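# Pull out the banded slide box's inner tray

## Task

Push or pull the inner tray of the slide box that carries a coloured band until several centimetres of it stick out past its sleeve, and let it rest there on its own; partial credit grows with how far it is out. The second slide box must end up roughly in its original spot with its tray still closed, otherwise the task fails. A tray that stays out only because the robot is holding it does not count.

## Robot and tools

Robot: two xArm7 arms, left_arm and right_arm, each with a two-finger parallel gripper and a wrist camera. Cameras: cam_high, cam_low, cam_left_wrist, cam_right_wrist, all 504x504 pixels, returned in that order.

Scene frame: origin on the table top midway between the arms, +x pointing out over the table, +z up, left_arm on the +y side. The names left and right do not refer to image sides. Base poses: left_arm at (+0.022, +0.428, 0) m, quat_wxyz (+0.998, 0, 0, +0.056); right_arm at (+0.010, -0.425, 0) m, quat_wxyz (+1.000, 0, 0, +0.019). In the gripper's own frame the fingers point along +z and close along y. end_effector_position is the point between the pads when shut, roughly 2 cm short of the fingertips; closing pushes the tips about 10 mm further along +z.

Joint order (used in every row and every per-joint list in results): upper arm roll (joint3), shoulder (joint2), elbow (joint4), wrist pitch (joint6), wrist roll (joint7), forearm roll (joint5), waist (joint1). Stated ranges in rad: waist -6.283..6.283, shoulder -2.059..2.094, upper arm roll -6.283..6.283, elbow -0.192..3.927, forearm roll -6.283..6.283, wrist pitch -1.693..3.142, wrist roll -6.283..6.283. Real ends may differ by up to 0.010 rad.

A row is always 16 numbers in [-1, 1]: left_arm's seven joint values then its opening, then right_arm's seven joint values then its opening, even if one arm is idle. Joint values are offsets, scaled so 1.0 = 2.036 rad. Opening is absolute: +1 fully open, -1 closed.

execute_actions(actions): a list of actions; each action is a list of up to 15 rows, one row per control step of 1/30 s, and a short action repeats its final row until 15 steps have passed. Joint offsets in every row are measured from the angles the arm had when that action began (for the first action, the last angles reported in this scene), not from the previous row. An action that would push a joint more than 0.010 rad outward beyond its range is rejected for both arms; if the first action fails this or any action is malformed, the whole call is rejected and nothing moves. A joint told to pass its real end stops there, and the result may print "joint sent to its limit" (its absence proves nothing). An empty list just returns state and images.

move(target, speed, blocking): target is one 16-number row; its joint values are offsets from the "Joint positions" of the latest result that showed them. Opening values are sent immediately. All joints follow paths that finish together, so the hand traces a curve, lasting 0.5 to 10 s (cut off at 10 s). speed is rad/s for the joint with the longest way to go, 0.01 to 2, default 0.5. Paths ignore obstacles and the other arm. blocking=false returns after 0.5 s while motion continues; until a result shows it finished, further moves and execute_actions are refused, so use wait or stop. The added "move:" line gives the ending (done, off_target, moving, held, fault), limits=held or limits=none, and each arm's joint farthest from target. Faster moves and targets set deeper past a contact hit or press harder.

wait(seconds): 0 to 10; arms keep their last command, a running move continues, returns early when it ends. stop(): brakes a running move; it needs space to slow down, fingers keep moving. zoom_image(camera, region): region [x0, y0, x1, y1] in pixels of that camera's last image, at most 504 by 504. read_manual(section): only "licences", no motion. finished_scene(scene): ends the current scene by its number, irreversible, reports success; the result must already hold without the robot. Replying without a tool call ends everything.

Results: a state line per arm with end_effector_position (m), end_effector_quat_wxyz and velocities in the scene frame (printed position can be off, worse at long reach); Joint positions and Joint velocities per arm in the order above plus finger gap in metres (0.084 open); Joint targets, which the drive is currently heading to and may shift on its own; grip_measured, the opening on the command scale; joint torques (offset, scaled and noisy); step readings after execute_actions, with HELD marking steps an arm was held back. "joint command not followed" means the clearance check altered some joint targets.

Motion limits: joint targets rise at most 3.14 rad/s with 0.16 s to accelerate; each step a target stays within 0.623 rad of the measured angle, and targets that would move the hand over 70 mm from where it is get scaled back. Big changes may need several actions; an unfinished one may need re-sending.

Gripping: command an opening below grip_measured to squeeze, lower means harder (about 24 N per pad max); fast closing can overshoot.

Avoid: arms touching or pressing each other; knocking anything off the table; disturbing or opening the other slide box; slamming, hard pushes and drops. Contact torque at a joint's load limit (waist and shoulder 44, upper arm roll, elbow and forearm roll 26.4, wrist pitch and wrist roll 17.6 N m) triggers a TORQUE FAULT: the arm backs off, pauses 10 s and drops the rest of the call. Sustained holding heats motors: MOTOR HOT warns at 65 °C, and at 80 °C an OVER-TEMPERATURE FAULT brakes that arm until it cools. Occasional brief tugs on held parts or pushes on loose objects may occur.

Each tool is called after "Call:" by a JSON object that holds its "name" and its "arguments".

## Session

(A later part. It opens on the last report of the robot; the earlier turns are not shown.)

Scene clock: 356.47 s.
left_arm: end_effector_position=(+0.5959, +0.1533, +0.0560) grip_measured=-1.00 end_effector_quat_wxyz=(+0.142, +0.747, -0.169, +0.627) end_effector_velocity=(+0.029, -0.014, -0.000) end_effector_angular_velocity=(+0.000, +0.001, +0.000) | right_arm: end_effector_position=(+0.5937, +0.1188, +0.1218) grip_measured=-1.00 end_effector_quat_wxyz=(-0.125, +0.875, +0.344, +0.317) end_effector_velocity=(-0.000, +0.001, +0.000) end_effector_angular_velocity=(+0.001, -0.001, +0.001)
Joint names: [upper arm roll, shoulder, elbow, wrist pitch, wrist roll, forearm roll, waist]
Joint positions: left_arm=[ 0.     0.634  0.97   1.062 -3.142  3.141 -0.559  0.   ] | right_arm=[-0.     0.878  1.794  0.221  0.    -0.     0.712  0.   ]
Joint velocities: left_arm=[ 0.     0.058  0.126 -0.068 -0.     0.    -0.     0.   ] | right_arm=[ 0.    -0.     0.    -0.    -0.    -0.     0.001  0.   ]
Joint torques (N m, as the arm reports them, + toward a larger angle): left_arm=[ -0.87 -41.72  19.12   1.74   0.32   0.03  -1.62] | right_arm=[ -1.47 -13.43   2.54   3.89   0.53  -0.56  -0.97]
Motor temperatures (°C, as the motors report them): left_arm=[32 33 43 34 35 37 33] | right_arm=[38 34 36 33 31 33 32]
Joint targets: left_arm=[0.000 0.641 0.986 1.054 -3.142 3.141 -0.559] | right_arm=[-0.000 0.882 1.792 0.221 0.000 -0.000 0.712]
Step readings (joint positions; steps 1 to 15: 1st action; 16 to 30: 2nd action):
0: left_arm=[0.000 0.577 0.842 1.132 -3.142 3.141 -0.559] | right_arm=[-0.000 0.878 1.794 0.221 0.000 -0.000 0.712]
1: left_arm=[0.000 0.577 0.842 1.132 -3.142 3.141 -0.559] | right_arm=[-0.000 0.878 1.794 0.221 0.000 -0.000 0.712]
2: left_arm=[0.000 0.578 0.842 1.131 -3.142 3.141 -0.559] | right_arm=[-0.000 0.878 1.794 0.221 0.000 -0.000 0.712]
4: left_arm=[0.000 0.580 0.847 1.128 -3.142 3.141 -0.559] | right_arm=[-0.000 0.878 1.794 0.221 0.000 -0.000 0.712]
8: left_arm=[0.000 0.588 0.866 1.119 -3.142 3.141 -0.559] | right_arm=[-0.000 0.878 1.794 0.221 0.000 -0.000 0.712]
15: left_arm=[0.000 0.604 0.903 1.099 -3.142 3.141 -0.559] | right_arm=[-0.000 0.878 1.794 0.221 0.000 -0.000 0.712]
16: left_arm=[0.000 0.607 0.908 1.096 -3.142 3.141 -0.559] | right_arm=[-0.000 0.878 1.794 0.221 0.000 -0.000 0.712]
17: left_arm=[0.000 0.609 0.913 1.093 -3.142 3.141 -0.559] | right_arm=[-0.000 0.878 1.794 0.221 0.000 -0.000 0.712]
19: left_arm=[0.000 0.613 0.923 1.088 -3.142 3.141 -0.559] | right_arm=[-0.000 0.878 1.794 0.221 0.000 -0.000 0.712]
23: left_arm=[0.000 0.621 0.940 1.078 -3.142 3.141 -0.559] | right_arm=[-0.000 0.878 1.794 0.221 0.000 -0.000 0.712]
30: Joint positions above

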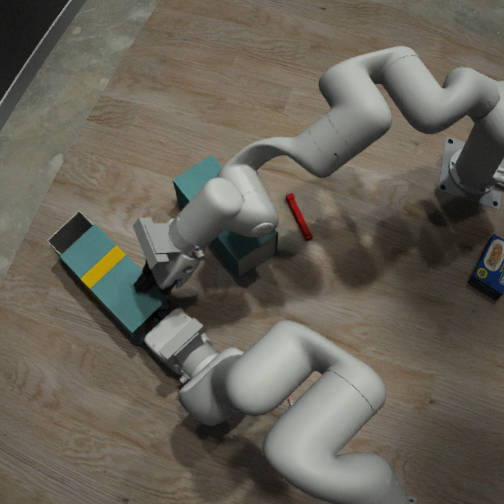

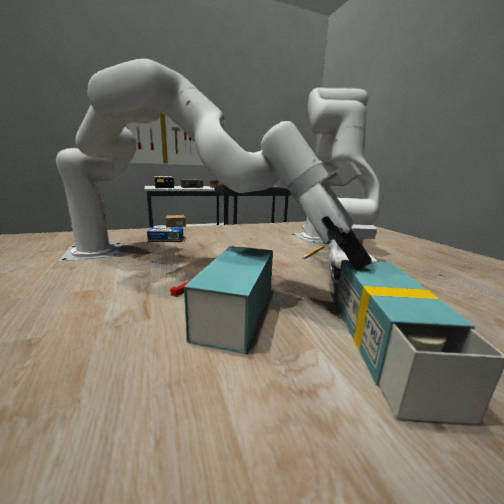

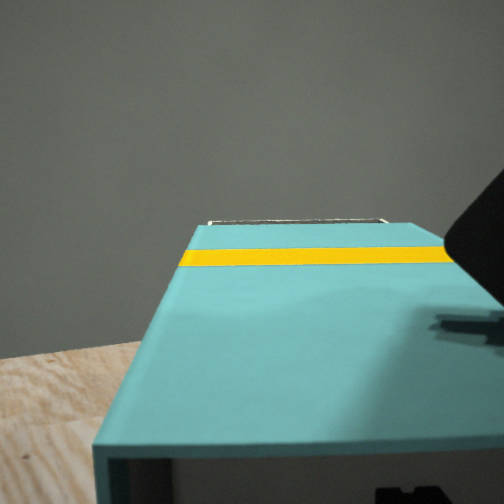

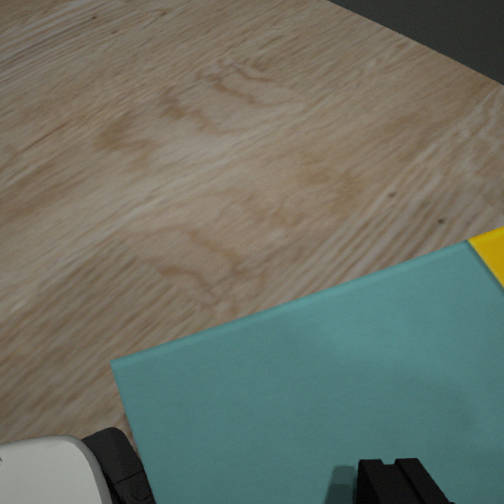

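Call:
{"name": "execute_actions", "arguments": {"actions": [[[0,0.0042,0.0094,-0.0048,0,0,0,-1,0,0.002,-0.001,0,0,0,0,-1],[0,0.0049,0.0109,-0.0056,0,0,0,-1,0,0.002,-0.001,0,0,0,0,-1],[0,0.0057,0.0124,-0.0065,0,0,0,-1,0,0.002,-0.001,0,0,0,0,-1],[0,0.0065,0.0139,-0.0073,0,0,0,-1,0,0.002,-0.001,0,0,0,0,-1],[0,0.0073,0.0155,-0.0082,0,0,0,-1,0,0.002,-0.001,0,0,0,0,-1],[0,0.008,0.017,-0.009,0,0,0,-1,0,0.002,-0.001,0,0,0,0,-1],[0,0.0088,0.0185,-0.0099,0,0,0,-1,0,0.002,-0.001,0,0,0,0,-1],[0,0.0096,0.02,-0.0107,0,0,0,-1,0,0.002,-0.001,0,0,0,0,-1],[0,0.0103,0.0215,-0.0116,0,0,0,-1,0,0.002,-0.001,0,0,0,0,-1],[0,0.0111,0.023,-0.0124,0,0,0,-1,0,0.002,-0.001,0,0,0,0,-1],[0,0.0119,0.0245,-0.0133,0,0,0,-1,0,0.002,-0.001,0,0,0,0,-1],[0,0.0126,0.026,-0.0141,0,0,0,-1,0,0.002,-0.001,0,0,0,0,-1],[0,0.0134,0.0275,-0.015,0,0,0,-1,0,0.002,-0.001,0,0,0,0,-1],[0,0.0142,0.029,-0.0158,0,0,0,-1,0,0.002,-0.001,0,0,0,0,-1],[0,0.015,0.0306,-0.0166,0,0,0,-1,0,0.002,-0.001,0,0,0,0,-1]],[[0,0.003,0.006,-0.003,0,0,0,-1,0,0.002,-0.001,0,0,0,0,-1]]]}}

Scene clock: 421.93 s.
left_arm: end_effector_position=(+0.6092, +0.1464, +0.0544) grip_measured=-1.00 end_effector_quat_wxyz=(+0.143, +0.747, -0.170, +0.626) end_effector_velocity=(-0.000, -0.001, +0.000) end_effector_angular_velocity=(-0.000, -0.000, -0.001) | right_arm: end_effector_position=(+0.5957, +0.1174, +0.1218) grip_measured=-1.00 end_effector_quat_wxyz=(-0.124, +0.875, +0.343, +0.318) end_effector_velocity=(+0.000, +0.001, +0.002) end_effector_angular_velocity=(+0.002, -0.002, +0.000)
Joint names: [upper arm roll, shoulder, elbow, wrist pitch, wrist roll, forearm roll, waist]
Joint positions: left_arm=[-0.     0.665  1.032  1.028 -3.142  3.141 -0.559  0.   ] | right_arm=[-0.002  0.88   1.795  0.218  0.    -0.     0.711  0.   ]
Joint velocities: left_arm=[ 0.    -0.001  0.    -0.001 -0.001  0.    -0.001  0.   ] | right_arm=[-0.    -0.001  0.001 -0.     0.     0.     0.001  0.   ]
Joint torques (N m, as the arm reports them, + toward a larger angle): left_arm=[ -0.04 -43.69  23.33   2.21   0.28  -0.57  -0.72] | right_arm=[  1.78 -13.62   2.39   4.59   0.59  -0.4    2.77]
Motor temperatures (°C, as the motors report them): left_arm=[32 34 44 34 35 37 33] | right_arm=[38 35 36 33 31 33 32]
Joint targets: left_arm=[-0.000 0.665 1.032 1.028 -3.142 3.141 -0.559] | right_arm=[-0.002 0.883 1.792 0.219 0.000 -0.000 0.711]
Step readings (joint positions; steps 1 to 15: 1st action; 16 to 30: 2nd action):
0: left_arm=[0.000 0.641 0.986 1.054 -3.142 3.141 -0.559] | right_arm=[-0.000 0.878 1.794 0.221 0.000 -0.000 0.712]
1: left_arm=[0.000 0.641 0.986 1.054 -3.142 3.141 -0.559] | right_arm=[-0.000 0.878 1.794 0.221 0.000 -0.000 0.712]
2: left_arm=[0.000 0.642 0.986 1.053 -3.142 3.141 -0.559] | right_arm=[-0.000 0.878 1.794 0.221 0.000 -0.000 0.712]
4: left_arm=[0.000 0.643 0.989 1.052 -3.142 3.141 -0.559] | right_arm=[-0.000 0.878 1.794 0.220 0.000 -0.000 0.712]
8: left_arm=[0.000 0.648 0.997 1.046 -3.142 3.141 -0.559] | right_arm=[-0.001 0.879 1.794 0.220 0.000 -0.000 0.712]
15: left_arm=[-0.000 0.659 1.020 1.034 -3.142 3.141 -0.559] | right_arm=[-0.002 0.879 1.794 0.219 0.000 -0.000 0.711]
16: left_arm=[-0.000 0.661 1.023 1.033 -3.142 3.141 -0.559] | right_arm=[-0.002 0.879 1.794 0.219 0.000 -0.000 0.711]
17: left_arm=[-0.000 0.662 1.026 1.031 -3.142 3.141 -0.559] | right_arm=[-0.001 0.879 1.794 0.219 0.000 -0.000 0.711]
19: left_arm=[-0.000 0.664 1.030 1.029 -3.142 3.141 -0.559] | right_arm=[-0.001 0.879 1.795 0.219 0.000 -0.000 0.711]
23: left_arm=[-0.000 0.665 1.032 1.028 -3.142 3.141 -0.559] | right_arm=[-0.002 0.880 1.795 0.218 0.000 -0.000 0.711]
30: Joint positions above

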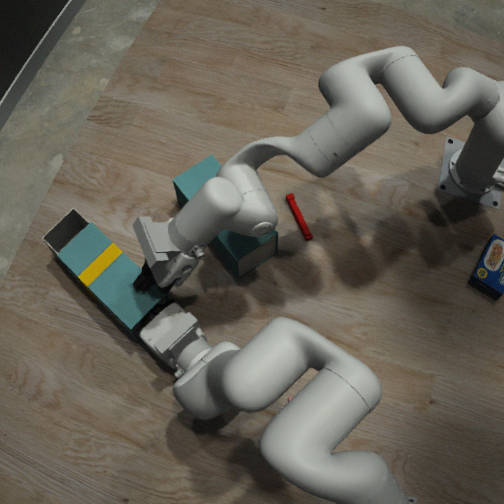

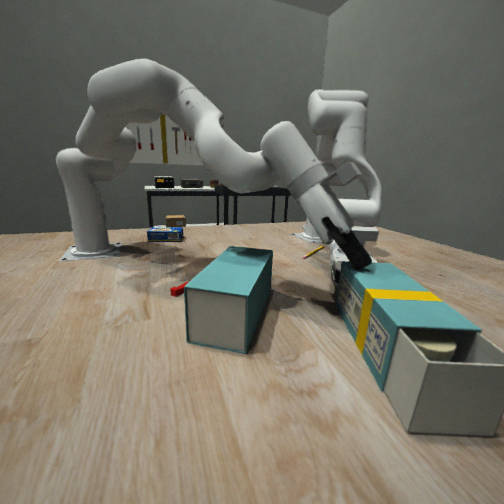

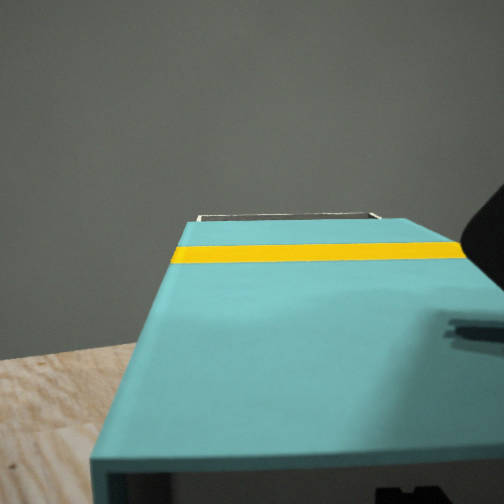

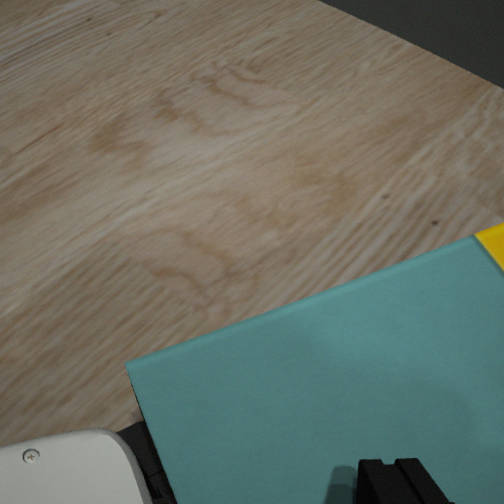

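Call:
{"name": "zoom_image", "arguments": {"camera": "cam_high", "region": [30, 190, 230, 390]}}

Region (30, 190, 230, 390) of cam_high's 504x504 image, scaled by 2.520, with more detail than that image has.

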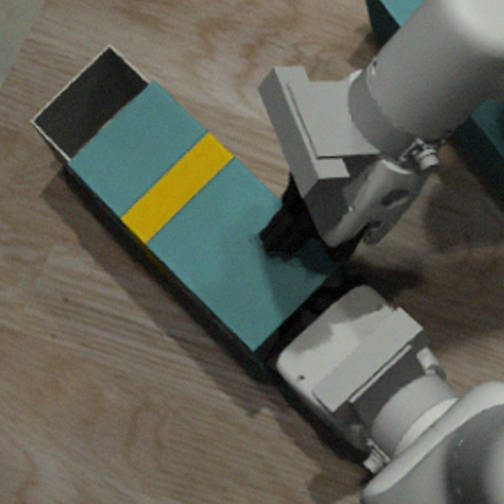

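Call:
{"name": "move", "arguments": {"target": [0, -0.0683, -0.1517, 0.084, 0, 0, 0, -1, 0, 0.0015, -0.0015, 0.0005, 0, 0, 0, -1], "speed": 0.35}}

Scene clock: 543.30 s.
left_arm: end_effector_position=(+0.5359, +0.1816, +0.0549) grip_measured=-1.00 end_effector_quat_wxyz=(+0.143, +0.747, -0.170, +0.627) end_effector_velocity=(-0.001, +0.000, -0.001) end_effector_angular_velocity=(+0.002, +0.003, -0.001) | right_arm: end_effector_position=(+0.5957, +0.1173, +0.1218) grip_measured=-1.00 end_effector_quat_wxyz=(-0.124, +0.875, +0.343, +0.318) end_effector_velocity=(+0.001, -0.001, -0.000) end_effector_angular_velocity=(-0.000, +0.000, -0.001)
Joint names: [upper arm roll, shoulder, elbow, wrist pitch, wrist roll, forearm roll, waist]
Joint positions: left_arm=[-0.     0.526  0.724  1.199 -3.142  3.141 -0.559  0.   ] | right_arm=[-0.002  0.88   1.795  0.218  0.    -0.     0.711  0.   ]
Joint velocities: left_arm=[ 0.     0.001 -0.004  0.001  0.     0.    -0.001  0.   ] | right_arm=[ 0.     0.001 -0.    -0.    -0.    -0.    -0.001  0.   ]
Joint torques (N m, as the arm reports them, + toward a larger angle): left_arm=[ -0.63 -34.32  13.25   1.19   0.36  -0.14  -1.29] | right_arm=[  0.7  -13.48   2.6    4.54   0.66  -0.4    2.31]
Motor temperatures (°C, as the motors report them): left_arm=[32 35 47 35 35 37 33] | right_arm=[38 35 35 33 31 33 32]
Joint targets: left_arm=[-0.000 0.526 0.723 1.199 -3.142 3.141 -0.559] | right_arm=[-0.002 0.883 1.792 0.219 0.000 -0.000 0.711]
move: done; limits=none; left_arm: farthest joint: the waist, 0.000 radians from its target (0.000 radians at the start); right_arm: farthest joint: the shoulder, 0.003 radians from its target (0.003 radians at the start)

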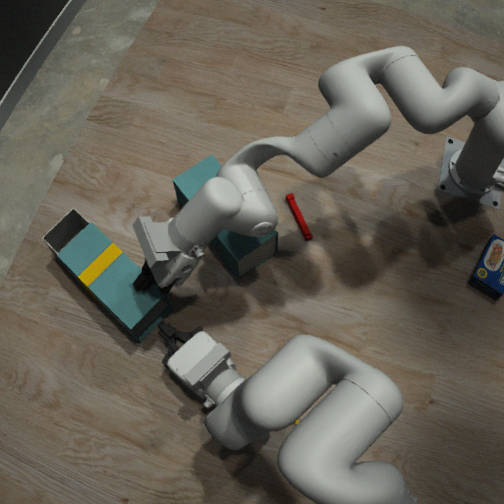

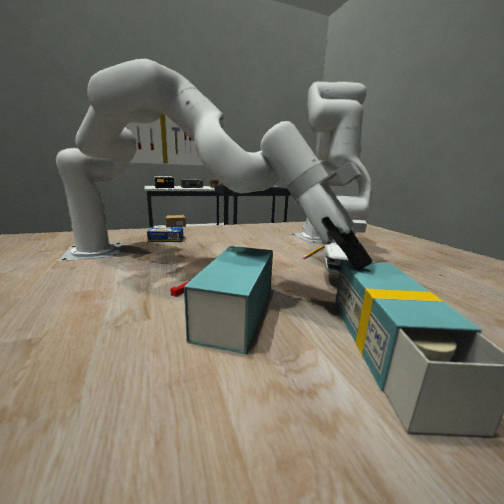

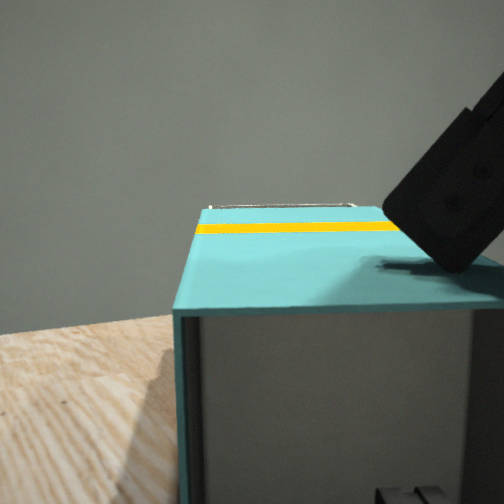

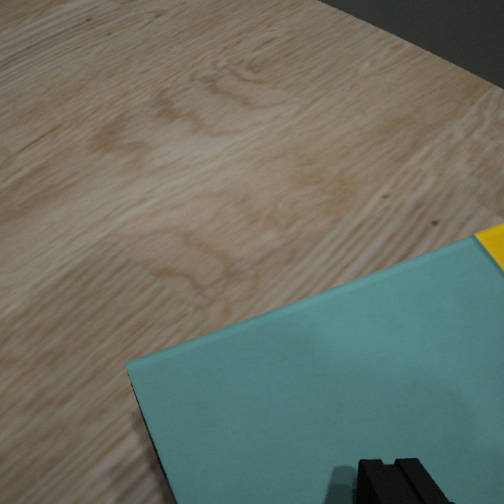

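Call:
{"name": "move", "arguments": {"target": [0, 0, 0, 0, 0, 0, -0.0373, -0.17, 0, -0.0295, 0, 0, 0, 0, 0, -1], "speed": 0.2}}

Scene clock: 565.77 s.
left_arm: end_effector_position=(+0.5159, +0.1437, +0.0549) grip_measured=-0.18 end_effector_quat_wxyz=(+0.166, +0.740, -0.198, +0.621) end_effector_velocity=(-0.001, -0.002, -0.000) end_effector_angular_velocity=(-0.001, +0.000, -0.004) | right_arm: end_effector_position=(+0.6007, +0.1221, +0.1685) grip_measured=-1.00 end_effector_quat_wxyz=(-0.134, +0.865, +0.340, +0.343) end_effector_velocity=(+0.003, +0.000, +0.009) end_effector_angular_velocity=(+0.010, -0.011, -0.002)
Joint names: [upper arm roll, shoulder, elbow, wrist pitch, wrist roll, forearm roll, waist]
Joint positions: left_arm=[ 0.     0.526  0.724  1.199 -3.142  3.141 -0.635  0.036] | right_arm=[-0.002  0.821  1.794  0.218  0.    -0.     0.711  0.   ]
Joint velocities: left_arm=[-0.002  0.001  0.001  0.001 -0.     0.001 -0.002  0.   ] | right_arm=[-0.001 -0.007  0.006 -0.002 -0.     0.    -0.002  0.   ]
Joint torques (N m, as the arm reports them, + toward a larger angle): left_arm=[ -0.53 -34.3   13.26   1.2    0.4   -0.13  -1.37] | right_arm=[ -1.4  -29.6   12.65  -2.78   0.48  -0.48  -1.31]
Motor temperatures (°C, as the motors report them): left_arm=[32 34 43 34 35 37 33] | right_arm=[38 35 36 33 31 33 32]
Joint targets: left_arm=[-0.000 0.526 0.724 1.199 -3.142 3.141 -0.635] | right_arm=[-0.002 0.820 1.795 0.218 0.000 -0.000 0.711]
move: done; limits=none; left_arm: farthest joint: the waist, 0.000 radians from its target (0.075 radians at the start); right_arm: farthest joint: the shoulder, 0.001 radians from its target (0.060 radians at the start)

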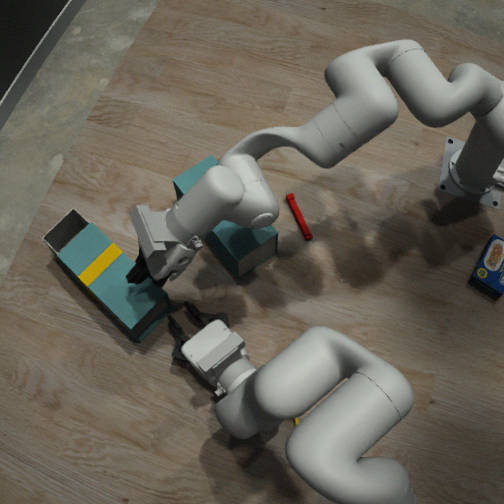

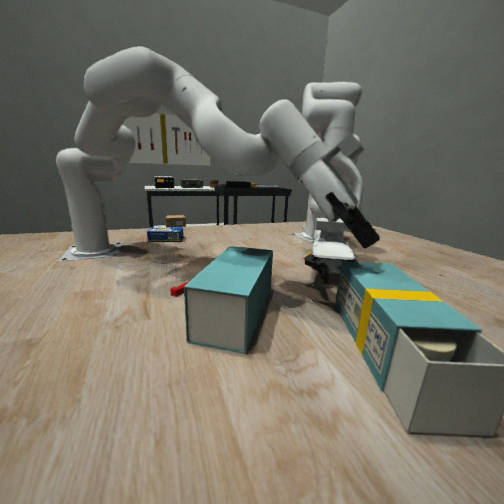

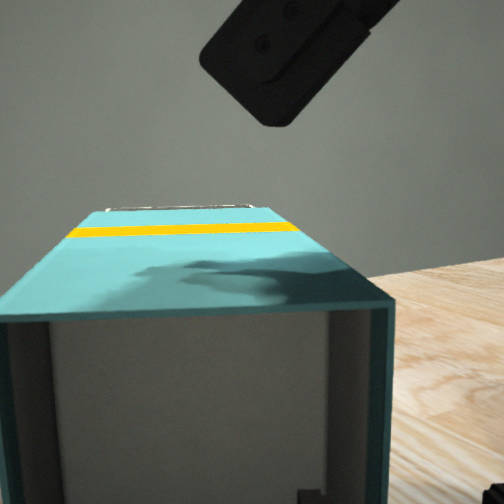

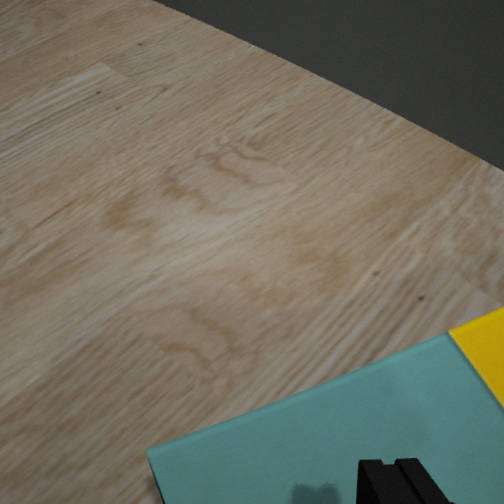

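Call:
{"name": "move", "arguments": {"target": [0, 0.0493, 0.1109, -0.0621, 0, 0, 0, -0.17, 0.001, 0.0077, 0.0411, 0.0185, 0, 0, -0.1095, 0.07], "speed": 0.2}}

Scene clock: 578.23 s.
left_arm: end_effector_position=(+0.5683, +0.1135, +0.0546) grip_measured=-0.18 end_effector_quat_wxyz=(+0.166, +0.740, -0.198, +0.621) end_effector_velocity=(+0.000, -0.001, +0.001) end_effector_angular_velocity=(-0.001, -0.002, -0.001) | right_arm: end_effector_position=(+0.7182, -0.0127, +0.1939) grip_measured=+0.06 end_effector_quat_wxyz=(-0.100, +0.892, +0.241, +0.369) end_effector_velocity=(+0.007, -0.011, +0.002) end_effector_angular_velocity=(-0.003, -0.006, -0.015)
Joint names: [upper arm roll, shoulder, elbow, wrist pitch, wrist roll, forearm roll, waist]
Joint positions: left_arm=[ 0.     0.626  0.949  1.073 -3.142  3.141 -0.635  0.036] | right_arm=[ 0.001  0.837  1.877  0.256  0.    -0.     0.489  0.047]
Joint velocities: left_arm=[-0.    -0.001  0.002 -0.    -0.    -0.    -0.001  0.   ] | right_arm=[-0.008 -0.001  0.003 -0.     0.     0.001 -0.01  -0.   ]
Joint torques (N m, as the arm reports them, + toward a larger angle): left_arm=[ -0.54 -39.1   15.4    1.26   0.38  -0.17  -1.33] | right_arm=[ -1.37 -29.33  12.62  -2.81   0.69  -0.59  -1.18]
Motor temperatures (°C, as the motors report them): left_arm=[32 34 43 34 35 37 33] | right_arm=[38 37 42 33 31 33 32]
Joint targets: left_arm=[0.000 0.627 0.949 1.073 -3.142 3.141 -0.635] | right_arm=[0.000 0.837 1.878 0.256 0.000 -0.000 0.488]
move: done; limits=none; left_arm: farthest joint: the elbow, 0.001 radians from its target (0.226 radians at the start); right_arm: farthest joint: the waist, 0.001 radians from its target (0.223 radians at the start)

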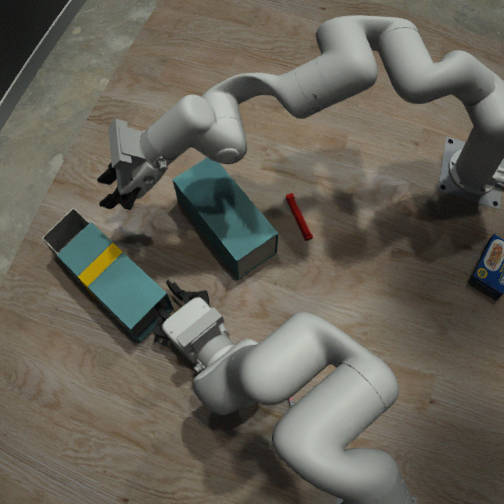

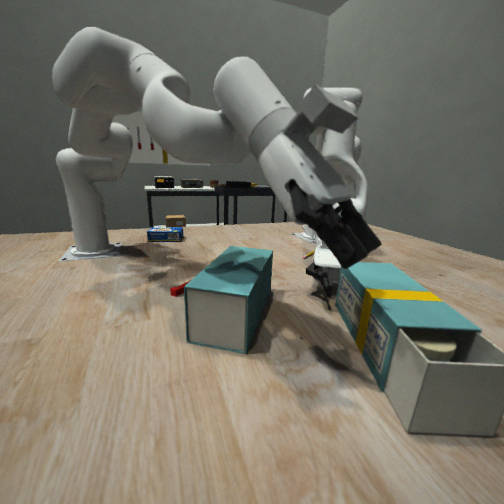

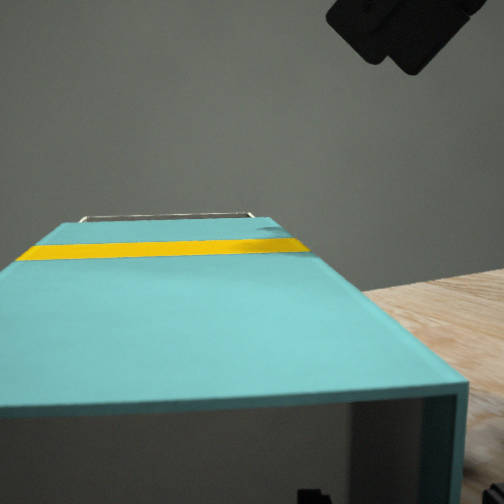

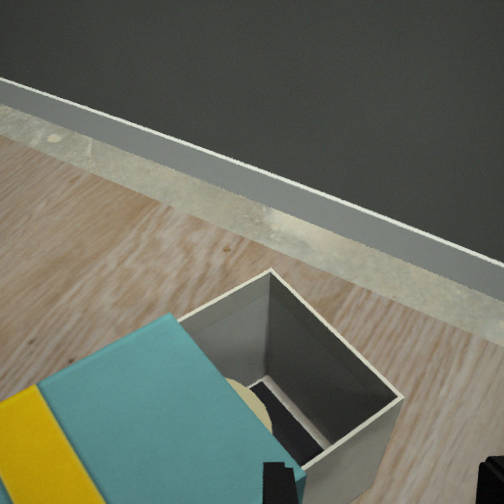

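Call:
{"name": "execute_actions", "arguments": {"actions": [[[0,0,0,0,0,0,0,-0.25,0,0,0,0,0,0,0,0.07],[0,0,0,0,0,0,0,-0.33,0,0,0,0,0,0,0,0.07],[0,0,0,0,0,0,0,-0.41,0,0,0,0,0,0,0,0.07],[0,0,0,0,0,0,0,-0.49,0,0,0,0,0,0,0,0.07],[0,0,0,0,0,0,0,-0.57,0,0,0,0,0,0,0,0.07],[0,0,0,0,0,0,0,-0.65,0,0,0,0,0,0,0,0.07],[0,0,0,0,0,0,0,-0.73,0,0,0,0,0,0,0,0.07],[0,0,0,0,0,0,0,-0.8,0,0,0,0,0,0,0,0.07],[0,0,0,0,0,0,0,-0.86,0,0,0,0,0,0,0,0.07],[0,0,0,0,0,0,0,-0.92,0,0,0,0,0,0,0,0.07],[0,0,0,0,0,0,0,-0.96,0,0,0,0,0,0,0,0.07],[0,0,0,0,0,0,0,-1,0,0,0,0,0,0,0,0.07]],[[0,0,0,0,0,0,0,-1,0,0,0,0,0,0,0,0.07]]]}}

Scene clock: 597.87 s.
left_arm: end_effector_position=(+0.5687, +0.1140, +0.0546) grip_measured=-0.96 end_effector_quat_wxyz=(+0.166, +0.740, -0.198, +0.621) end_effector_velocity=(+0.001, +0.002, +0.000) end_effector_angular_velocity=(-0.000, -0.001, +0.004) | right_arm: end_effector_position=(+0.7182, -0.0128, +0.1939) grip_measured=+0.06 end_effector_quat_wxyz=(-0.100, +0.892, +0.241, +0.369) end_effector_velocity=(-0.000, +0.000, +0.000) end_effector_angular_velocity=(+0.000, -0.000, +0.000)
Joint names: [upper arm roll, shoulder, elbow, wrist pitch, wrist roll, forearm roll, waist]
Joint positions: left_arm=[ 0.001  0.627  0.949  1.073 -3.142  3.142 -0.634  0.002] | right_arm=[ 0.001  0.837  1.877  0.256  0.    -0.     0.489  0.047]
Joint velocities: left_arm=[ 0.002 -0.    -0.001  0.002 -0.    -0.001  0.002  0.   ] | right_arm=[ 0.     0.     0.001 -0.    -0.     0.     0.001 -0.   ]
Joint torques (N m, as the arm reports them, + toward a larger angle): left_arm=[  0.45 -39.07  15.45   1.24   0.65  -0.74  -0.61] | right_arm=[ -1.2  -29.19  12.56  -2.8    0.63  -0.57  -1.22]
Motor temperatures (°C, as the motors report them): left_arm=[32 35 43 34 35 37 33] | right_arm=[38 39 46 33 31 33 32]
Joint targets: left_arm=[0.001 0.627 0.949 1.073 -3.142 3.142 -0.634] | right_arm=[0.001 0.837 1.877 0.256 0.000 -0.000 0.489]
Step readings (joint positions; steps 1 to 15: 1st action; 16 to 30: 2nd action):
0: left_arm=[0.000 0.627 0.949 1.073 -3.142 3.141 -0.635] | right_arm=[0.000 0.837 1.878 0.256 0.000 -0.000 0.488]
1: left_arm=[0.000 0.627 0.949 1.073 -3.142 3.141 -0.635] | right_arm=[0.000 0.837 1.878 0.256 0.000 -0.000 0.488]
2: left_arm=[0.000 0.627 0.949 1.073 -3.142 3.141 -0.635] | right_arm=[0.000 0.837 1.878 0.256 0.000 -0.000 0.488]
4: left_arm=[0.000 0.626 0.949 1.073 -3.142 3.141 -0.635] | right_arm=[0.000 0.837 1.878 0.256 0.000 -0.000 0.488]
8: left_arm=[0.000 0.626 0.949 1.073 -3.142 3.141 -0.635] | right_arm=[0.001 0.837 1.877 0.256 0.000 -0.000 0.489]
15: left_arm=[0.001 0.627 0.949 1.073 -3.142 3.142 -0.634] | right_arm=[0.001 0.837 1.877 0.256 0.000 -0.000 0.489]
16: left_arm=[-0.001 0.627 0.949 1.073 -3.142 3.141 -0.635] | right_arm=[0.001 0.837 1.877 0.256 0.000 -0.000 0.489]
17: left_arm=[-0.001 0.626 0.949 1.073 -3.142 3.141 -0.635] | right_arm=[0.001 0.837 1.877 0.256 0.000 -0.000 0.489]
19: left_arm=[-0.001 0.626 0.949 1.073 -3.142 3.142 -0.635] | right_arm=[0.001 0.837 1.877 0.256 0.000 -0.000 0.489]
23: left_arm=[-0.000 0.627 0.949 1.073 -3.142 3.142 -0.635] | right_arm=[0.001 0.837 1.877 0.256 0.000 -0.000 0.489]
30: Joint positions above

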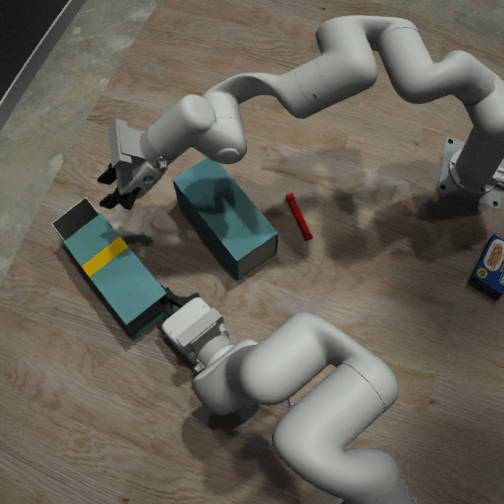

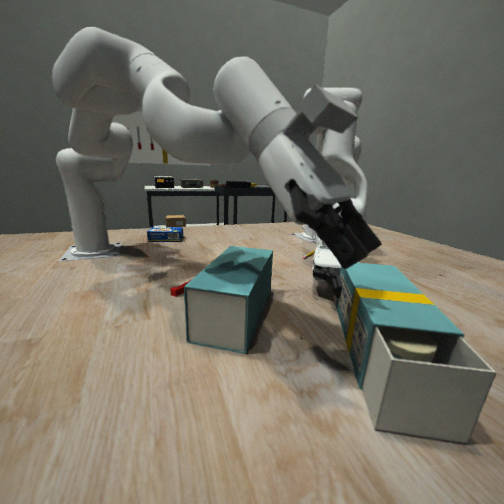

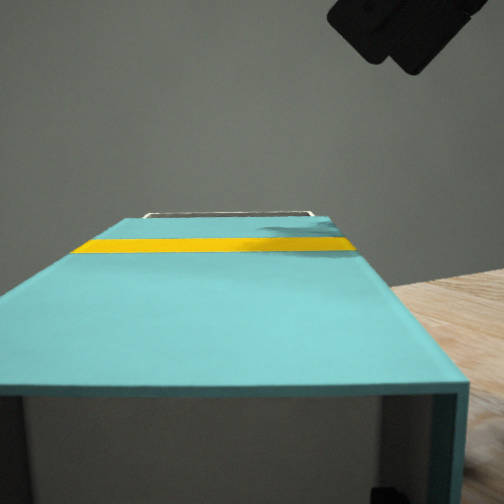

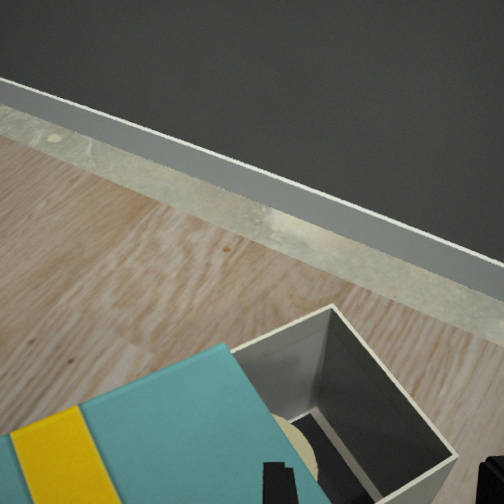

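Call:
{"name": "execute_actions", "arguments": {"actions": []}}

Scene clock: 618.23 s.
left_arm: end_effector_position=(+0.5688, +0.1142, +0.0546) grip_measured=-0.96 end_effector_quat_wxyz=(+0.165, +0.740, -0.198, +0.621) end_effector_velocity=(+0.000, -0.000, +0.000) end_effector_angular_velocity=(-0.000, -0.001, -0.000) | right_arm: end_effector_position=(+0.7183, -0.0128, +0.1939) grip_measured=+0.06 end_effector_quat_wxyz=(-0.100, +0.892, +0.241, +0.369) end_effector_velocity=(+0.000, +0.000, +0.001) end_effector_angular_velocity=(+0.001, -0.002, +0.000)
Joint names: [upper arm roll, shoulder, elbow, wrist pitch, wrist roll, forearm roll, waist]
Joint positions: left_arm=[ 0.001  0.627  0.949  1.073 -3.142  3.142 -0.634  0.002] | right_arm=[ 0.001  0.837  1.877  0.256  0.    -0.     0.489  0.047]
Joint velocities: left_arm=[ 0. -0. -0.  0. -0.  0. -0. -0.] | right_arm=[-0.     0.     0.001 -0.001 -0.     0.     0.    -0.   ]
Joint torques (N m, as the arm reports them, + toward a larger angle): left_arm=[  0.51 -39.06  15.48   1.2    0.61  -0.72  -0.28] | right_arm=[ -1.41 -29.23  12.39  -3.05   0.62  -0.33  -0.81]
Motor temperatures (°C, as the motors report them): left_arm=[32 35 43 34 35 37 33] | right_arm=[38 40 48 33 31 33 32]
Joint targets: left_arm=[0.001 0.627 0.949 1.073 -3.142 3.142 -0.634] | right_arm=[0.001 0.837 1.877 0.256 0.000 -0.000 0.489]

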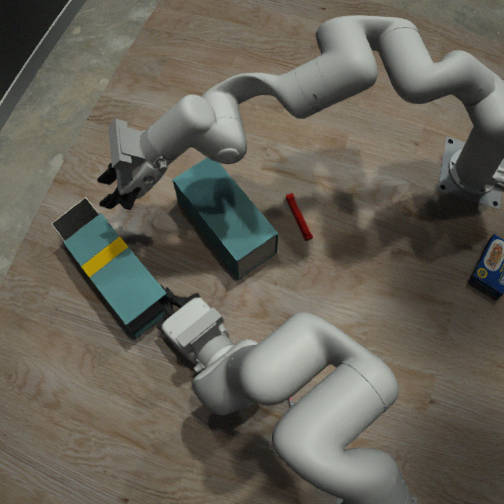

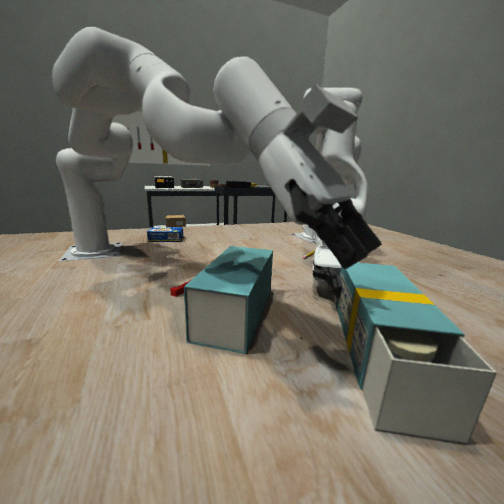

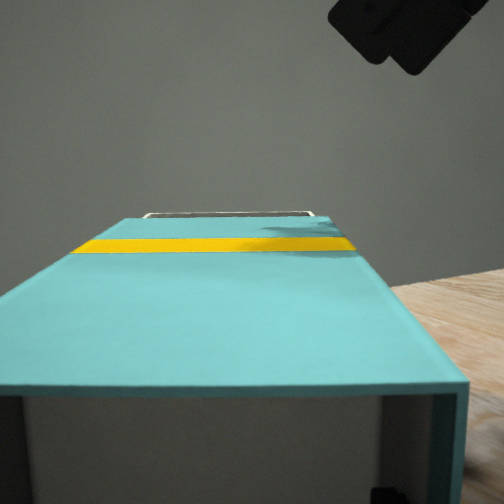

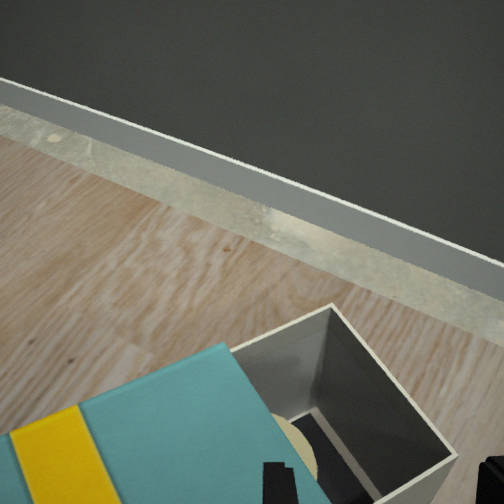

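Call:
{"name": "move", "arguments": {"target": [0, -0.0491, -0.109, 0.0609, 0, 0, -0.0422, -1, 0, 0, 0, 0, 0, 0, 0, 0.07], "speed": 0.15}}

Scene clock: 656.43 s.
left_arm: end_effector_position=(+0.4912, +0.1023, +0.0555) grip_measured=-0.96 end_effector_quat_wxyz=(+0.192, +0.731, -0.229, +0.614) end_effector_velocity=(-0.001, -0.000, -0.000) end_effector_angular_velocity=(-0.000, +0.001, -0.001) | right_arm: end_effector_position=(+0.7183, -0.0128, +0.1939) grip_measured=+0.06 end_effector_quat_wxyz=(-0.100, +0.892, +0.241, +0.369) end_effector_velocity=(-0.000, +0.001, -0.000) end_effector_angular_velocity=(-0.000, +0.000, +0.001)
Joint names: [upper arm roll, shoulder, elbow, wrist pitch, wrist roll, forearm roll, waist]
Joint positions: left_arm=[ 0.001  0.527  0.728  1.196 -3.142  3.142 -0.72   0.002] | right_arm=[ 0.001  0.837  1.877  0.256  0.    -0.     0.489  0.047]
Joint velocities: left_arm=[-0.    -0.    -0.002  0.001 -0.001  0.001 -0.001 -0.   ] | right_arm=[ 0.     0.001  0.001  0.    -0.    -0.     0.001  0.   ]
Joint torques (N m, as the arm reports them, + toward a larger angle): left_arm=[ -0.68 -36.96  14.91   2.01   0.56   0.01  -1.24] | right_arm=[ -1.64 -29.15  12.47  -2.97   0.7   -0.52  -1.4 ]
Motor temperatures (°C, as the motors report them): left_arm=[32 35 43 34 35 37 33] | right_arm=[38 40 49 33 31 33 32]
Joint targets: left_arm=[0.001 0.527 0.727 1.197 -3.142 3.142 -0.720] | right_arm=[0.001 0.837 1.877 0.256 0.000 -0.000 0.489]
move: done; limits=none; left_arm: farthest joint: the elbow, 0.001 radians from its target (0.222 radians at the start); right_arm: farthest joint: the waist, 0.000 radians from its target (0.000 radians at the start)

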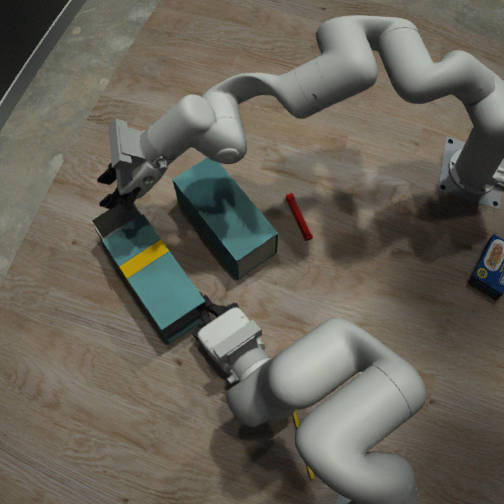

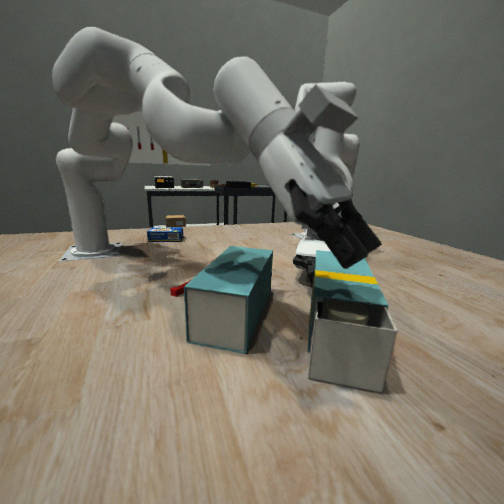

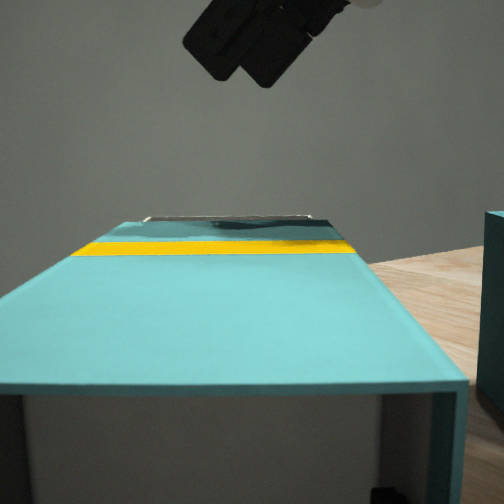

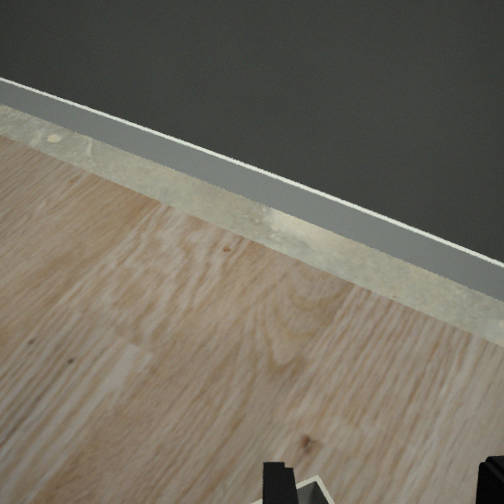

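Call:
{"name": "zoom_image", "arguments": {"camera": "cam_high", "region": [60, 130, 260, 330]}}

Call:
{"name": "zoom_image", "arguments": {"camera": "cam_low", "region": [250, 180, 450, 400]}}

Region (60, 130, 260, 330) of cam_high's 504x504 image, scaled by 2.520, with more detail than that image has.

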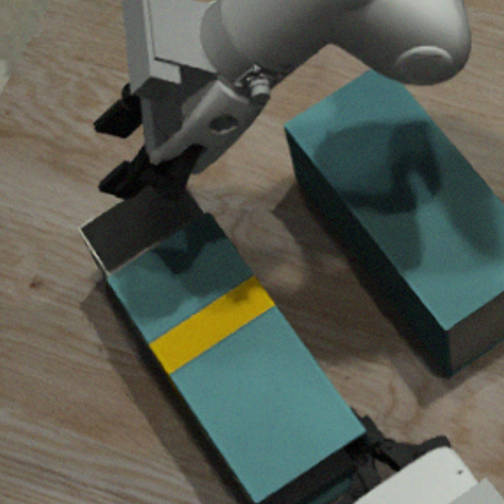

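Region (250, 180, 450, 400) of cam_low's 504x504 image, scaled by 2.291, with more detail than that image has; it fills the left 458 columns of this view, and the rest is white.

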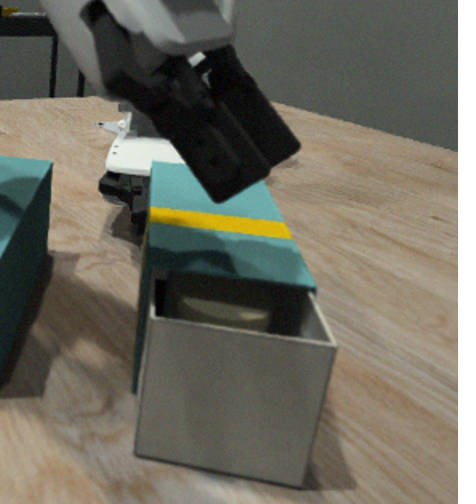

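Call:
{"name": "move", "arguments": {"target": [0, 0, 0, 0, 0, 0, 0, -1, 0, 0.0508, 0.0034, -0.048, 0, 0, -0.0189, 0.4], "speed": 0.2}}

Scene clock: 760.47 s.
left_arm: end_effector_position=(+0.4912, +0.1023, +0.0555) grip_measured=-0.96 end_effector_quat_wxyz=(+0.192, +0.731, -0.229, +0.614) end_effector_velocity=(+0.000, -0.000, +0.001) end_effector_angular_velocity=(-0.001, -0.002, -0.000) | right_arm: end_effector_position=(+0.7364, -0.0382, +0.1366) grip_measured=+0.39 end_effector_quat_wxyz=(-0.093, +0.896, +0.223, +0.372) end_effector_velocity=(-0.000, -0.005, -0.008) end_effector_angular_velocity=(-0.008, +0.010, -0.004)
Joint names: [upper arm roll, shoulder, elbow, wrist pitch, wrist roll, forearm roll, waist]
Joint positions: left_arm=[ 0.001  0.527  0.728  1.196 -3.142  3.142 -0.72   0.002] | right_arm=[ 0.001  0.939  1.885  0.158  0.    -0.     0.451  0.061]
Joint velocities: left_arm=[ 0.    -0.     0.001  0.001 -0.    -0.001 -0.001  0.   ] | right_arm=[-0.003  0.005 -0.007  0.001 -0.     0.    -0.003  0.   ]
Joint torques (N m, as the arm reports them, + toward a larger angle): left_arm=[ -0.45 -37.03  15.31   2.01   0.62  -0.02  -1.47] | right_arm=[ -1.27 -29.67  12.27  -2.96   0.71  -0.41  -0.98]
Motor temperatures (°C, as the motors report them): left_arm=[32 35 43 35 35 37 33] | right_arm=[38 42 51 33 31 33 32]
Joint targets: left_arm=[0.001 0.527 0.728 1.196 -3.142 3.142 -0.720] | right_arm=[0.001 0.940 1.884 0.158 0.000 -0.000 0.450]
move: done; limits=none; left_arm: farthest joint: the waist, 0.000 radians from its target (0.000 radians at the start); right_arm: farthest joint: the shoulder, 0.001 radians from its target (0.104 radians at the start)

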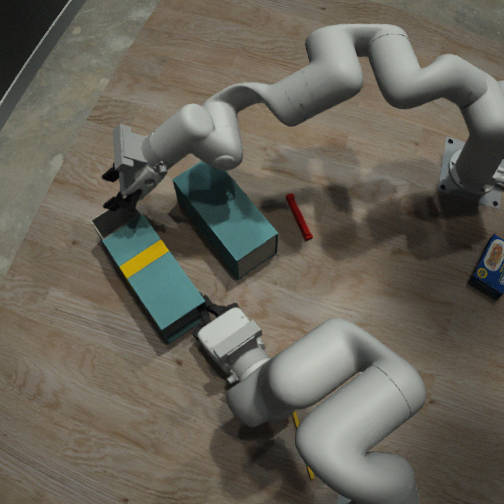

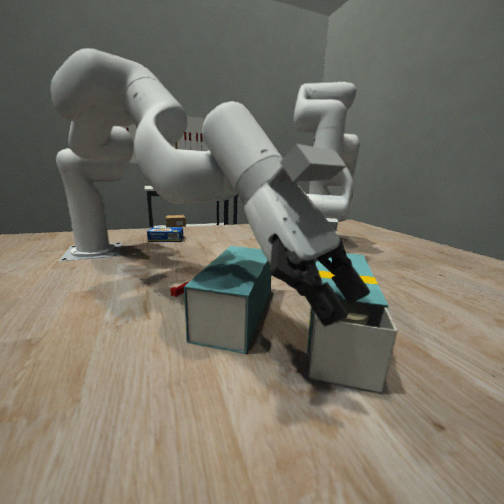

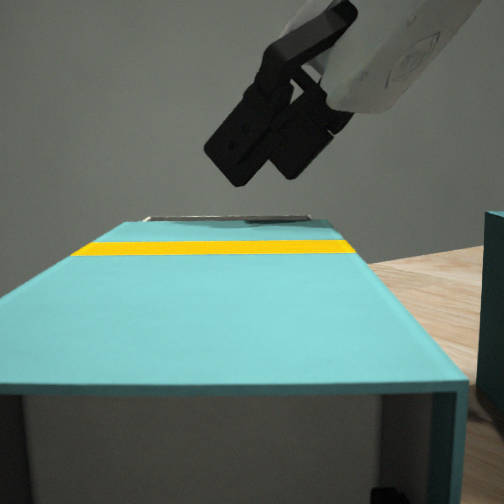

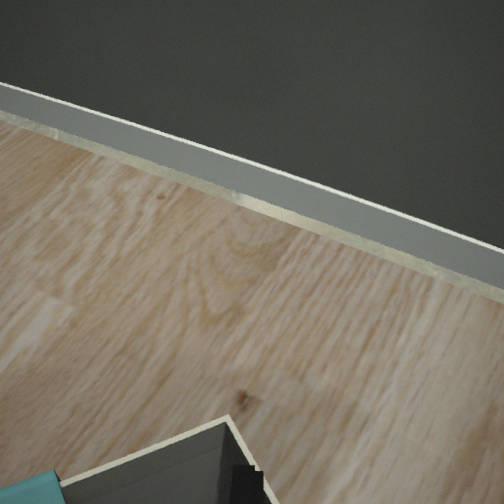

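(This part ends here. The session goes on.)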